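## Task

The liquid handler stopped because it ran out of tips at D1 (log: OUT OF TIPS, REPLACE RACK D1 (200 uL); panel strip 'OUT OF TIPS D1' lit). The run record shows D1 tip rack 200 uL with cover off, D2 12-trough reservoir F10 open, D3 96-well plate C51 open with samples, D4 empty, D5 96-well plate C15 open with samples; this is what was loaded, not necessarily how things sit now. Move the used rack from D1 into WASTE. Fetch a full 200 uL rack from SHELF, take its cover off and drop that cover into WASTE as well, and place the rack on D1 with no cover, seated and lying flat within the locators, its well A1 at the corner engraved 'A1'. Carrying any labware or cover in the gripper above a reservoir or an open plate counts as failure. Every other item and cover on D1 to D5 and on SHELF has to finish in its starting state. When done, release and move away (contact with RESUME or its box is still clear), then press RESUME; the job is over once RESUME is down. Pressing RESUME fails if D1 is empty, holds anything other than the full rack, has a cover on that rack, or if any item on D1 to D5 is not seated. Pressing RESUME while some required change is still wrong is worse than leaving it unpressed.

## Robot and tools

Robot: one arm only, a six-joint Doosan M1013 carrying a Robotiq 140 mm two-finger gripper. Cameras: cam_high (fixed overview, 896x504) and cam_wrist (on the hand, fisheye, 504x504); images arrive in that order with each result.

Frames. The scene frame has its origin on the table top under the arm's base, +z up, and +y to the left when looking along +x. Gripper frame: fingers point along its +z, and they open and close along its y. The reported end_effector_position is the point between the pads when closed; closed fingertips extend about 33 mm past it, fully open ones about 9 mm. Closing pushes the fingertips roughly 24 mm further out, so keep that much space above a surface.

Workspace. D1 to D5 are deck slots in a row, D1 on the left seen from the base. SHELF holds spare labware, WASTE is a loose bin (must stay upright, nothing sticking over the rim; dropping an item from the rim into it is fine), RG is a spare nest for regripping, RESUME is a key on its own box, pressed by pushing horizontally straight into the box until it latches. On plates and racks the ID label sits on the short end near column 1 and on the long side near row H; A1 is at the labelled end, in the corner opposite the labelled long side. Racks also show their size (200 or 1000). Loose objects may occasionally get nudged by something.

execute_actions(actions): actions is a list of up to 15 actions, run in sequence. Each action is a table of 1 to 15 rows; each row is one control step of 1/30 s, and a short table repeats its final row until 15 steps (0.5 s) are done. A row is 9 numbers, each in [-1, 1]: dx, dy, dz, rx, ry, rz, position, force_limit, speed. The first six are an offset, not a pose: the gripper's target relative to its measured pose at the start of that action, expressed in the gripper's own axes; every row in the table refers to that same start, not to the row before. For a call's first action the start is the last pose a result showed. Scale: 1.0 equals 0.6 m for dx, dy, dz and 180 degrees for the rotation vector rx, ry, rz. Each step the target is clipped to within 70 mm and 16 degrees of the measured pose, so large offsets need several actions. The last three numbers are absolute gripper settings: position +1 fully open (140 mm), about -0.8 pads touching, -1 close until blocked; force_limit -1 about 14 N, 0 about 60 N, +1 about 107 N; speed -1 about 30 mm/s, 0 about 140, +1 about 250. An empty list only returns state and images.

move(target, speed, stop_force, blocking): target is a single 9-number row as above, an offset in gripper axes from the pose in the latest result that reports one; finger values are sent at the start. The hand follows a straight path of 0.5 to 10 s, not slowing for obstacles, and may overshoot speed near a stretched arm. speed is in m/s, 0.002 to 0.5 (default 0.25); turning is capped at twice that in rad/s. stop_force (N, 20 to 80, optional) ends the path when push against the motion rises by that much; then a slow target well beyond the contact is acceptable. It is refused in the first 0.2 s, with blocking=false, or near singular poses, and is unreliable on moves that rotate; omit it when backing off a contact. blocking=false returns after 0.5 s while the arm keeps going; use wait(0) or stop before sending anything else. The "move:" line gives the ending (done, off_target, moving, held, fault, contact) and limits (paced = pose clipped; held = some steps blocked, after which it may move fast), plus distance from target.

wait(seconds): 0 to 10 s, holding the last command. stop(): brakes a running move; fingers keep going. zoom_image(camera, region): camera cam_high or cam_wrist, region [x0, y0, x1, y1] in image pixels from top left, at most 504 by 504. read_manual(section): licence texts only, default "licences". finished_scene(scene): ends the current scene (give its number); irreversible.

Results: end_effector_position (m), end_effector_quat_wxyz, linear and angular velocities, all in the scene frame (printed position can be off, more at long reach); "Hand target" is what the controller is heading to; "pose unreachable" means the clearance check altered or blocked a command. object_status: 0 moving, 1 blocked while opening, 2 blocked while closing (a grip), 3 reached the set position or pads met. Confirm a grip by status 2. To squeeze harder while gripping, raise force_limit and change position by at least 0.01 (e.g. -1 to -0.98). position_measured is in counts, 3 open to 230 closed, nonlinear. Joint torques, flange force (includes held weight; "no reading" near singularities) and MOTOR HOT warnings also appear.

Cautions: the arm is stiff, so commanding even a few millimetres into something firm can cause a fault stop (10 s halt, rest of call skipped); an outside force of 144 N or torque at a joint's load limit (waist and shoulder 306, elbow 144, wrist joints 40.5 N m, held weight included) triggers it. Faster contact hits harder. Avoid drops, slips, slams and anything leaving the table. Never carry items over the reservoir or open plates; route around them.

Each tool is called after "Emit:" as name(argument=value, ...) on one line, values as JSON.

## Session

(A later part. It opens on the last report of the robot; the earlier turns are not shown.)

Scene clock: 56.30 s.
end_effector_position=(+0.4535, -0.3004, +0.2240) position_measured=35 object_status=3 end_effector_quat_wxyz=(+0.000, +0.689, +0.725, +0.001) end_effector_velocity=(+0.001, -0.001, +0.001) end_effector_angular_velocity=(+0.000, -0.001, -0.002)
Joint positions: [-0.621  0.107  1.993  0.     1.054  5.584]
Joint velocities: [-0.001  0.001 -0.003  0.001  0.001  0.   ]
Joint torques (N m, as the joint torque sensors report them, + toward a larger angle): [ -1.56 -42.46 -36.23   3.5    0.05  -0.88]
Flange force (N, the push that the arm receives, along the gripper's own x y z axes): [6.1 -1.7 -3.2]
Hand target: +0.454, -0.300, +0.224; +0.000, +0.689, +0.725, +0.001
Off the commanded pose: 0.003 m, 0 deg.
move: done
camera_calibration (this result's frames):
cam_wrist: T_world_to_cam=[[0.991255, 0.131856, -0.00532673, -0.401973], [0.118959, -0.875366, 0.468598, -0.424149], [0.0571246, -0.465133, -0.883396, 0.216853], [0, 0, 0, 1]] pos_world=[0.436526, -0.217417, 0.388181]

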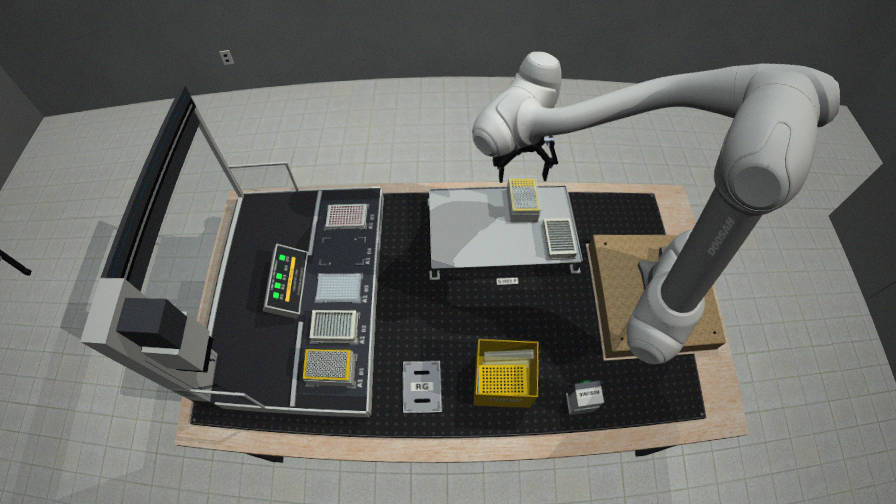

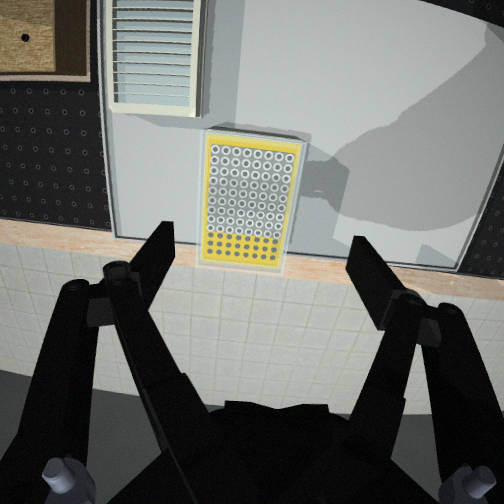

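Emit:
move(target=[0.003,-0.003,0.1,0,0,0,0.9,0,0], speed=0.15)

Emit:
move(target=[0,0,0.085,0,0,0,0.9,0,0], speed=0.06)

Emit:
move(target=[0,0,0,0,0,0,-1,-0.8,-1])

Emit:
move(target=[0,0,0,0,0,0,0.6,0,-0.3])

Emit:
move(target=[0,0,-0.18,0,0,0,0.6,0,0])

Emit:
zoom_image(camera="cam_high", region=[460,170,550,235])

Emit:
zoom_image(camera="cam_high", region=[460,330,640,430])

Scene clock: 57.17 s.
end_effector_position=(+0.4516, -0.2986, +0.1639) position_measured=16 object_status=3 end_effector_quat_wxyz=(+0.000, +0.689, +0.725, +0.001) end_effector_velocity=(+0.000, -0.000, -0.000) end_effector_angular_velocity=(-0.001, -0.000, +0.000)
Joint positions: [-0.621  0.161  2.058  0.     0.934  5.584]
Joint velocities: [ 0.     0.001 -0.    -0.001 -0.001  0.   ]
Joint torques (N m, as the joint torque sensors report them, + toward a larger angle): [ -2.22 -44.64 -34.4    3.11  -0.15  -0.99]
Flange force (N, the push that the arm receives, along the gripper's own x y z axes): [8.5 -2.8 -4.0]
Hand target: +0.452, -0.299, +0.164; +0.000, +0.689, +0.725, +0.001
Off the commanded pose: 0.000 m, 0 deg.
move: done
camera_calibration (this result's frames):
cam_wrist: T_world_to_cam=[[0.991279, 0.13167, -0.00539666, -0.400625], [0.118828, -0.87539, 0.468585, -0.394162], [0.0569746, -0.46514, -0.883402, 0.164794], [0, 0, 0, 1]] pos_world=[0.434579, -0.215642, 0.328116]

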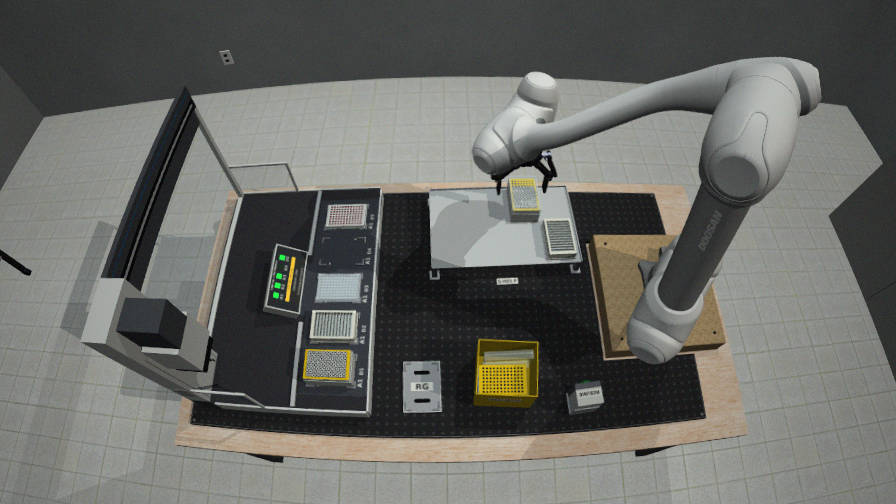

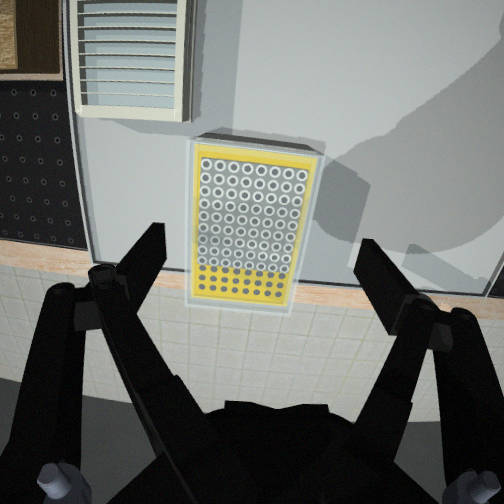

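Scene clock: 58.30 s.
end_effector_position=(+0.4515, -0.2985, +0.1129) position_measured=16 object_status=3 end_effector_quat_wxyz=(+0.000, +0.689, +0.725, +0.001) end_effector_velocity=(-0.001, -0.000, -0.000) end_effector_angular_velocity=(+0.001, +0.001, -0.001)
Joint positions: [-0.621  0.221  2.101  0.     0.831  5.584]
Joint velocities: [-0.001  0.     0.     0.     0.001  0.   ]
Joint torques (N m, as the joint torque sensors report them, + toward a larger angle): [ -4.34 -48.24 -31.95   3.    -0.1   -0.98]
Flange force (N, the push that the arm receives, along the gripper's own x y z axes): [11.5 -0.3 -4.3]
Hand target: +0.451, -0.299, +0.113; +0.000, +0.689, +0.725, +0.001
Off the commanded pose: 0.000 m, 0 deg.
move: done
camera_calibration (this result's frames):
cam_wrist: T_world_to_cam=[[0.991287, 0.131607, -0.00553442, -0.400823], [0.118833, -0.875368, 0.468625, -0.370166], [0.0568296, -0.465199, -0.88338, 0.119746], [0, 0, 0, 1]] pos_world=[0.434513, -0.215574, 0.277032]

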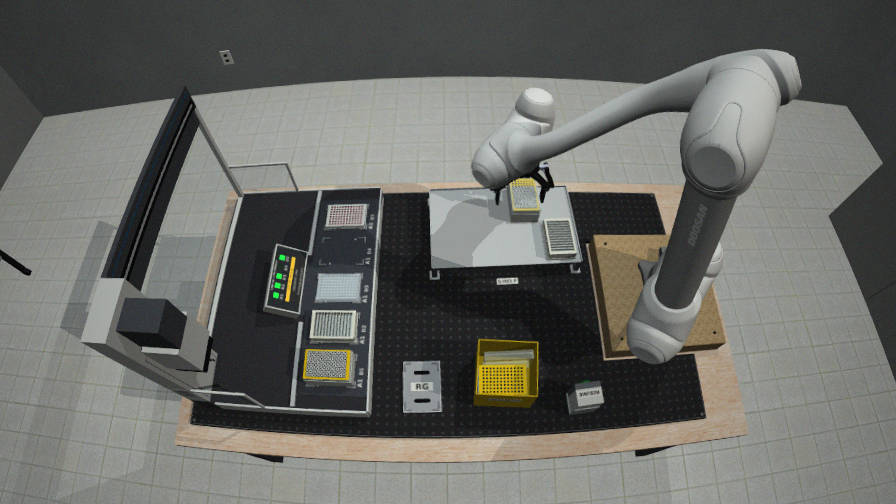

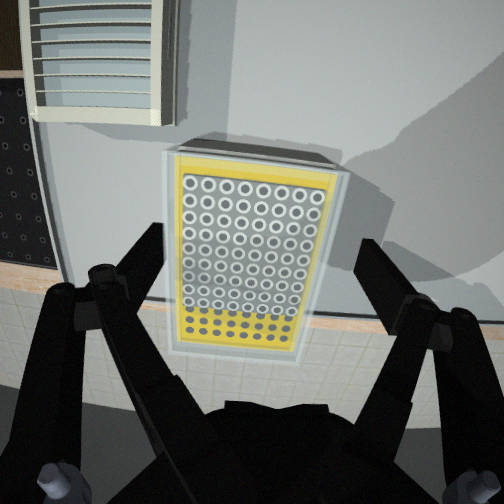

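Scene clock: 60.20 s.
end_effector_position=(+0.4515, -0.2985, +0.1129) position_measured=98 object_status=2 end_effector_quat_wxyz=(+0.000, +0.689, +0.725, +0.001) end_effector_velocity=(+0.000, +0.000, -0.000) end_effector_angular_velocity=(-0.000, -0.000, -0.000)
Joint positions: [-0.621  0.221  2.101  0.     0.831  5.584]
Joint velocities: [ 0.     0.001  0.    -0.    -0.001  0.001]
Joint torques (N m, as the joint torque sensors report them, + toward a larger angle): [ -3.08 -43.02 -28.58   3.07  -0.76  -1.04]
Flange force (N, the push that the arm receives, along the gripper's own x y z axes): [10.6 -2.3 -15.0]
Hand target: +0.451, -0.299, +0.113; +0.000, +0.689, +0.725, +0.001
Off the commanded pose: 0.000 m, 0 deg.
move: done
camera_calibration (this result's frames):
cam_wrist: T_world_to_cam=[[0.991287, 0.131601, -0.00553265, -0.400823], [0.118828, -0.875368, 0.468627, -0.370166], [0.0568289, -0.465201, -0.883379, 0.119745], [0, 0, 0, 1]] pos_world=[0.434512, -0.215577, 0.277032]

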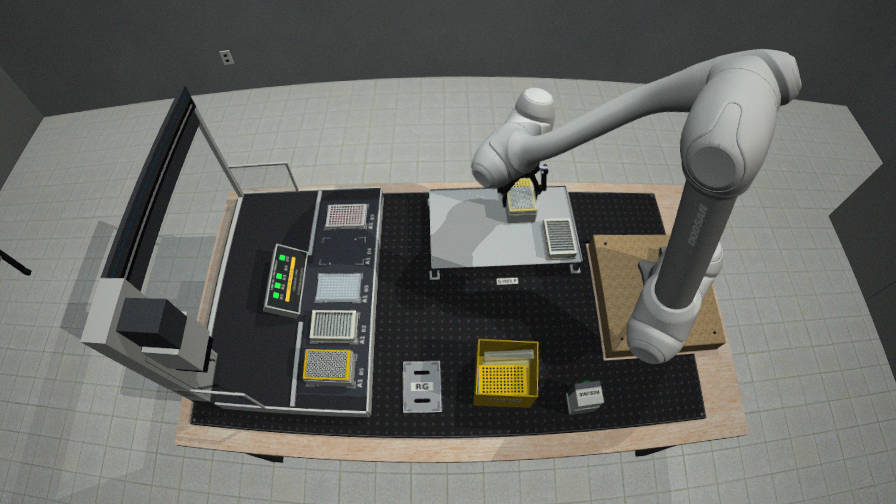

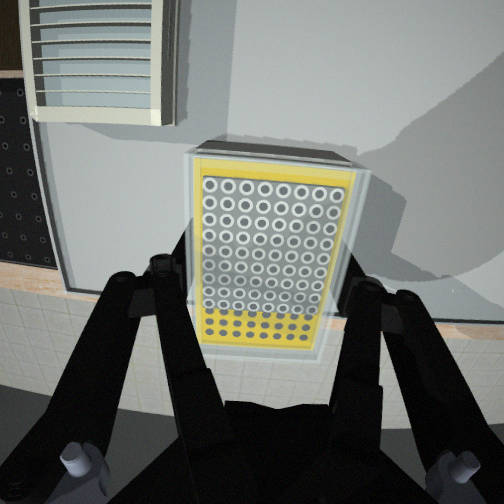

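Scene clock: 60.70 s.
end_effector_position=(+0.4515, -0.2985, +0.1129) position_measured=53 object_status=3 end_effector_quat_wxyz=(+0.000, +0.689, +0.725, +0.001) end_effector_velocity=(-0.000, -0.000, +0.000) end_effector_angular_velocity=(+0.000, +0.000, -0.001)
Joint positions: [-0.621  0.221  2.101  0.     0.831  5.584]
Joint velocities: [-0.    -0.001 -0.     0.     0.001  0.001]
Joint torques (N m, as the joint torque sensors report them, + toward a larger angle): [ -1.71 -45.93 -31.22   3.    -0.23  -1.01]
Flange force (N, the push that the arm receives, along the gripper's own x y z axes): [8.9 -4.9 -8.2]
Hand target: +0.451, -0.299, +0.113; +0.000, +0.689, +0.725, +0.001
Off the commanded pose: 0.000 m, 0 deg.
move: done
camera_calibration (this result's frames):
cam_wrist: T_world_to_cam=[[0.991287, 0.131601, -0.00553251, -0.400824], [0.118828, -0.875368, 0.468627, -0.370166], [0.056829, -0.465201, -0.883379, 0.119745], [0, 0, 0, 1]] pos_world=[0.434512, -0.215577, 0.277032]

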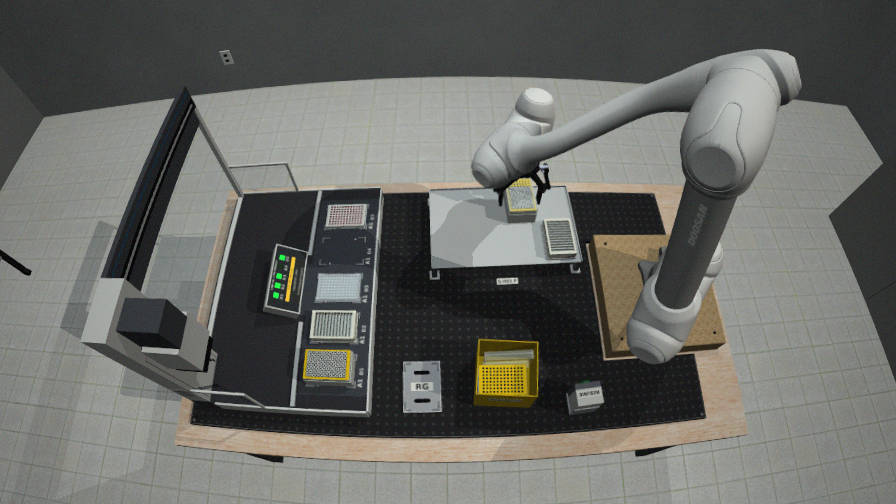

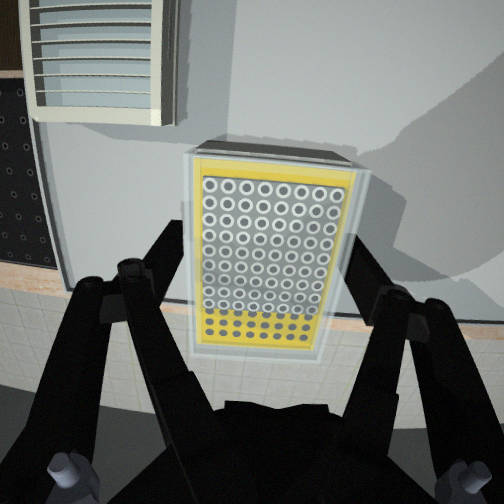

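Scene clock: 61.47 s.
end_effector_position=(+0.4515, -0.2986, +0.2210) position_measured=53 object_status=3 end_effector_quat_wxyz=(+0.000, +0.689, +0.725, +0.001) end_effector_velocity=(+0.001, -0.000, +0.000) end_effector_angular_velocity=(-0.000, -0.002, -0.003)
Joint positions: [-0.621  0.105  2.001  0.     1.047  5.584]
Joint velocities: [-0.    -0.    -0.001  0.001 -0.001  0.002]
Joint torques (N m, as the joint torque sensors report them, + toward a larger angle): [ -3.22 -43.55 -36.98   3.49  -0.12  -1.02]
Flange force (N, the push that the arm receives, along the gripper's own x y z axes): [8.3 0.7 -1.1]
Hand target: +0.452, -0.299, +0.221; -0.000, +0.689, +0.725, +0.001
Off the commanded pose: 0.000 m, 0 deg.
move: done
camera_calibration (this result's frames):
cam_wrist: T_world_to_cam=[[0.991263, 0.131792, -0.00542387, -0.400254], [0.118946, -0.875353, 0.468624, -0.420974], [0.0570131, -0.465174, -0.883381, 0.215151], [0, 0, 0, 1]] pos_world=[0.434563, -0.215669, 0.385168]

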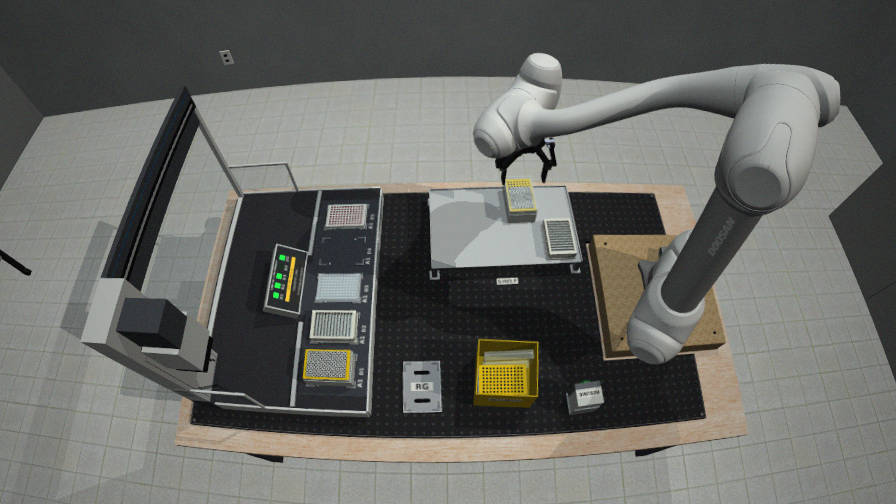

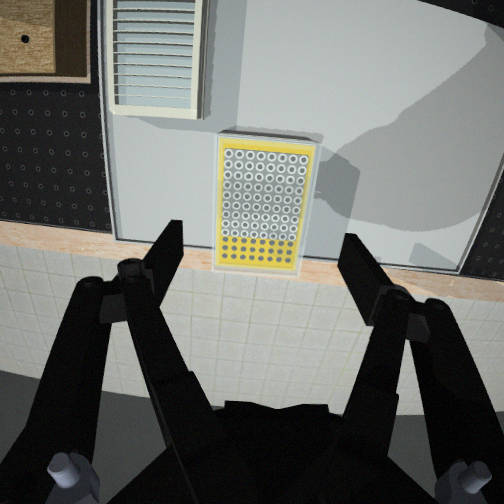

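Region (460, 170, 550, 235) of cam_high's 896x504 image, scaled by 5.600, with more detail than that image has.

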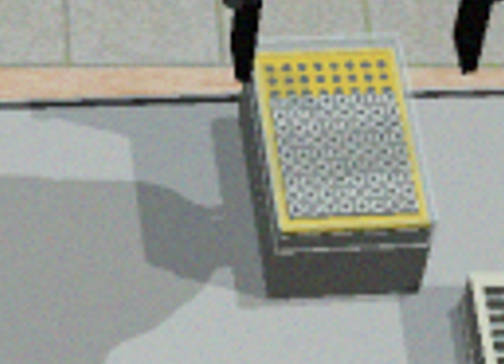

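Region (460, 330, 640, 430) of cam_high's 896x504 image, scaled by 2.800, with more detail than that image has.

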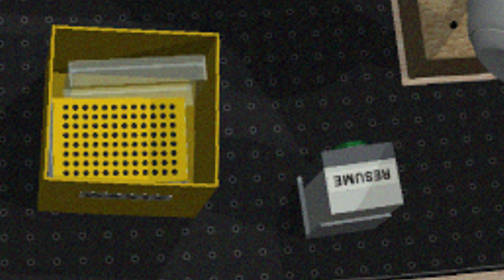

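Emit:
move(target=[0.84,-0.168,0,0,0,0,-0.85,0,0], speed=0.45)

Emit:
move(target=[0,0,0.16,0,0,0,-0.85,0,0], speed=0.2)

Scene clock: 63.30 s.
end_effector_position=(+0.3247, +0.1998, +0.2217) position_measured=233 object_status=3 end_effector_quat_wxyz=(-0.072, +0.640, +0.763, +0.057) end_effector_velocity=(+0.000, +0.001, +0.001) end_effector_angular_velocity=(+0.000, +0.000, +0.001)
Joint positions: [ 0.314 -0.192  2.284  0.223  1.053  6.284]
Joint velocities: [ 0.001  0.001 -0.002  0.     0.001  0.   ]
Joint torques (N m, as the joint torque sensors report them, + toward a larger angle): [ -3.11 -12.4  -37.77   3.81  -0.13  -0.94]
Flange force (N, the push that the arm receives, along the gripper's own x y z axes): [8.4 -9.2 -1.7]
Hand target: +0.325, +0.200, +0.222; -0.072, +0.640, +0.763, +0.057
Off the commanded pose: 0.001 m, 13 deg.
joint sent to its limit — the command would take joint 6 (wrist roll) past its upper limit, so that joint was sent only as far as its limit.
move: off_target; limits=paced
camera_calibration (this result's frames):
cam_wrist: T_world_to_cam=[[0.967063, 0.254514, 0.0033302, -0.358761], [0.241895, -0.923029, 0.299173, 0.0372142], [0.0792178, -0.288514, -0.954193, 0.428017], [0, 0, 0, 1]] pos_world=[0.304036, 0.249149, 0.398472]

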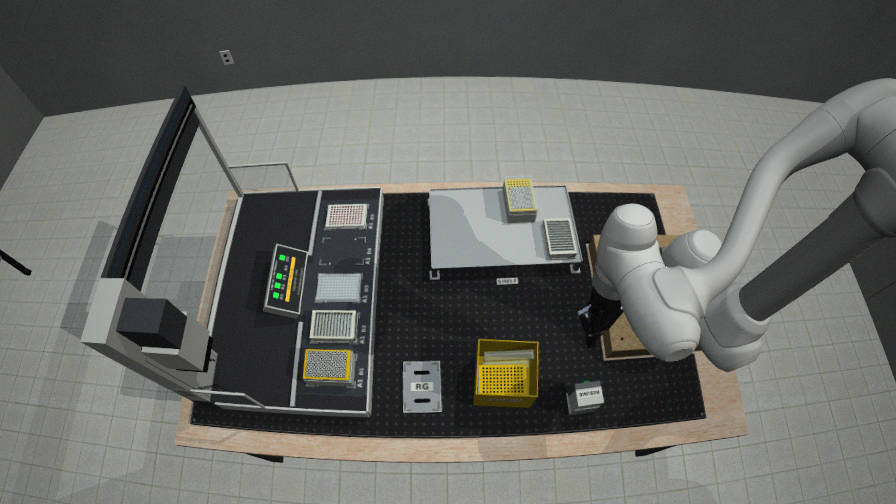

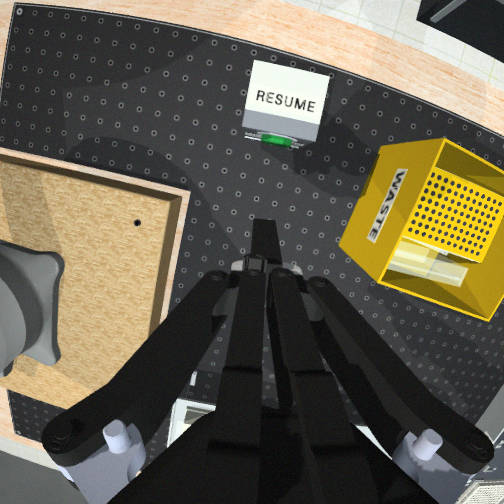

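Scene clock: 64.13 s.
end_effector_position=(+0.3210, +0.2169, +0.1272) position_measured=233 object_status=3 end_effector_quat_wxyz=(-0.072, +0.640, +0.763, +0.057) end_effector_velocity=(+0.001, +0.000, +0.000) end_effector_angular_velocity=(+0.000, -0.000, -0.003)
Joint positions: [ 0.364 -0.061  2.386  0.265  0.817  6.263]
Joint velocities: [-0.     0.001 -0.001 -0.    -0.     0.002]
Joint torques (N m, as the joint torque sensors report them, + toward a larger angle): [ -3.31 -20.23 -31.74   3.34  -0.39  -0.97]
Flange force (N, the push that the arm receives, along the gripper's own x y z axes): [9.2 -8.5 -6.1]
Hand target: +0.321, +0.217, +0.127; -0.072, +0.640, +0.763, +0.057
Off the commanded pose: 0.000 m, 0 deg.
move: done
camera_calibration (this result's frames):
cam_wrist: T_world_to_cam=[[0.967137, 0.254234, 0.00327363, -0.359186], [0.241625, -0.923026, 0.2994, 0.0822434], [0.0791392, -0.28877, -0.954122, 0.343138], [0, 0, 0, 1]] pos_world=[0.300355, 0.266318, 0.303948]

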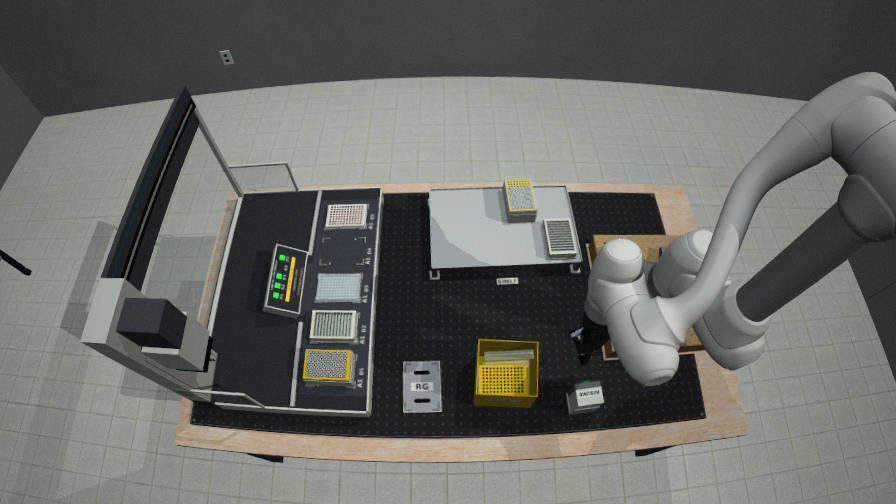

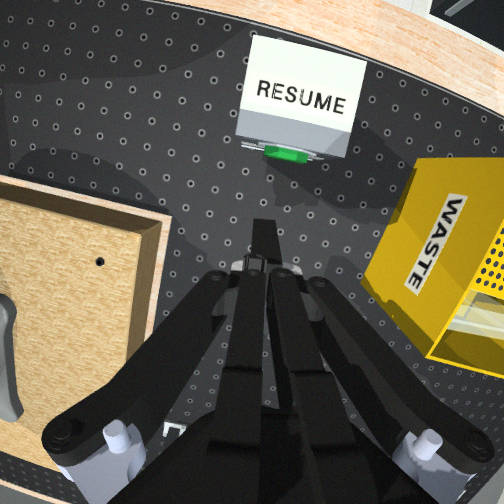

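Emit:
move(target=[0.027,0.011,0.03,0,0,-0.045,-0.85,0,0], speed=0.1)

Scene clock: 65.30 s.
end_effector_position=(+0.3239, +0.2370, +0.1123) position_measured=233 object_status=3 end_effector_quat_wxyz=(-0.068, +0.584, +0.806, +0.062) end_effector_velocity=(+0.000, +0.001, +0.000) end_effector_angular_velocity=(+0.000, +0.000, +0.000)
Joint positions: [ 0.411 -0.018  2.382  0.277  0.77   6.153]
Joint velocities: [ 0.001  0.001 -0.001  0.     0.     0.   ]
Joint torques (N m, as the joint torque sensors report them, + toward a larger angle): [ -2.93 -23.64 -30.88   3.1   -0.19  -1.09]
Flange force (N, the push that the arm receives, along the gripper's own x y z axes): [9.3 -7.9 -6.3]
Hand target: +0.324, +0.237, +0.112; -0.068, +0.584, +0.806, +0.062
Off the commanded pose: 0.000 m, 0 deg.
move: done
camera_calibration (this result's frames):
cam_wrist: T_world_to_cam=[[0.922209, 0.385603, 0.0289885, -0.386594], [0.359609, -0.88277, 0.302321, 0.0564302], [0.142166, -0.268378, -0.952765, 0.309167], [0, 0, 0, 1]] pos_world=[0.292274, 0.28186, 0.288711]

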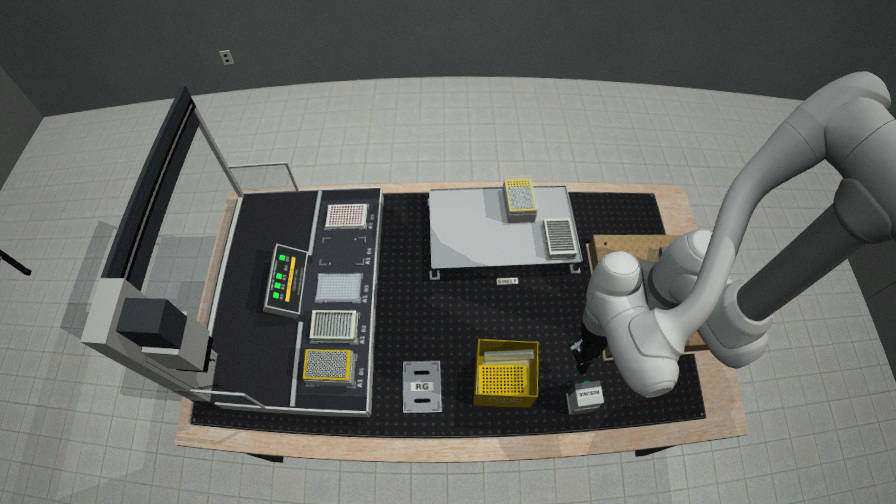

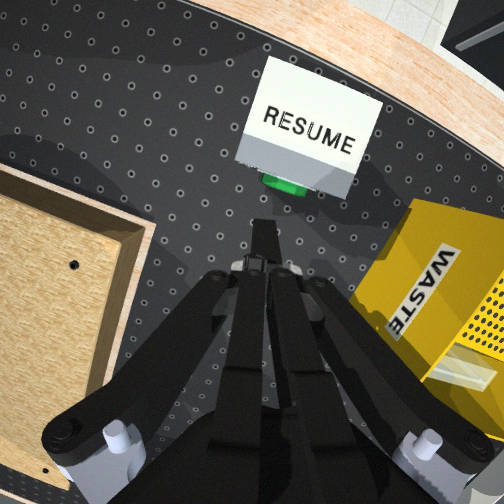

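Emit:
move(target=[0.07,0.026,0.0134,0,0,0,-0.85,0,0], speed=0.015, stop_force=30)

Scene clock: 67.17 s.
end_effector_position=(+0.3248, +0.2638, +0.1124) position_measured=233 object_status=3 end_effector_quat_wxyz=(-0.068, +0.584, +0.806, +0.062) end_effector_velocity=(+0.001, +0.000, +0.000) end_effector_angular_velocity=(+0.000, -0.001, -0.001)
Joint positions: [0.474 0.004 2.36  0.277 0.758 6.214]
Joint velocities: [-0.     0.    -0.     0.    -0.001  0.001]
Joint torques (N m, as the joint torque sensors report them, + toward a larger angle): [ -3.13 -25.68 -30.89   3.28  -0.12  -1.01]
Flange force (N, the push that the arm receives, along the gripper's own x y z axes): [8.6 -8.6 -6.5]
move: unfinished (the scene ended)
camera_calibration (this result's frames):
cam_wrist: T_world_to_cam=[[0.922213, 0.385593, 0.0290108, -0.397718], [0.359609, -0.882805, 0.30222, 0.0797925], [0.142145, -0.268278, -0.952797, 0.316235], [0, 0, 0, 1]] pos_world=[0.293135, 0.308638, 0.288731]
The task's run has ended: the event that ends the task has happened. This ends this scene only. If you have not yet called finished_scene for this scene, call it to go on to the next scene.

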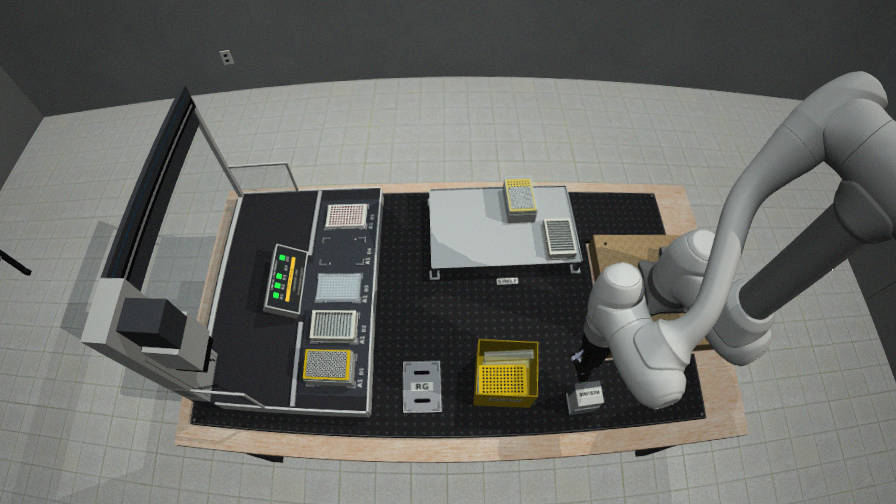

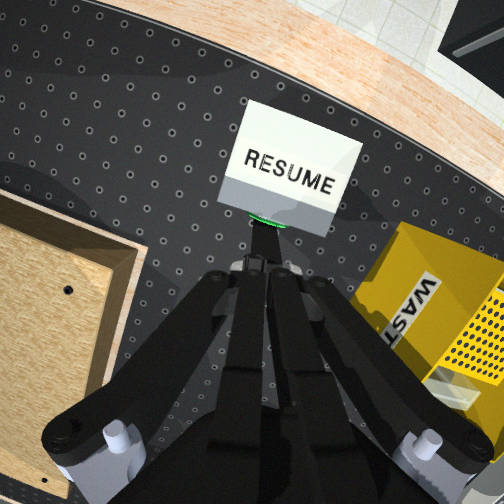

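Emit:
finished_scene(scene=1)

The scene is finished: the task was done.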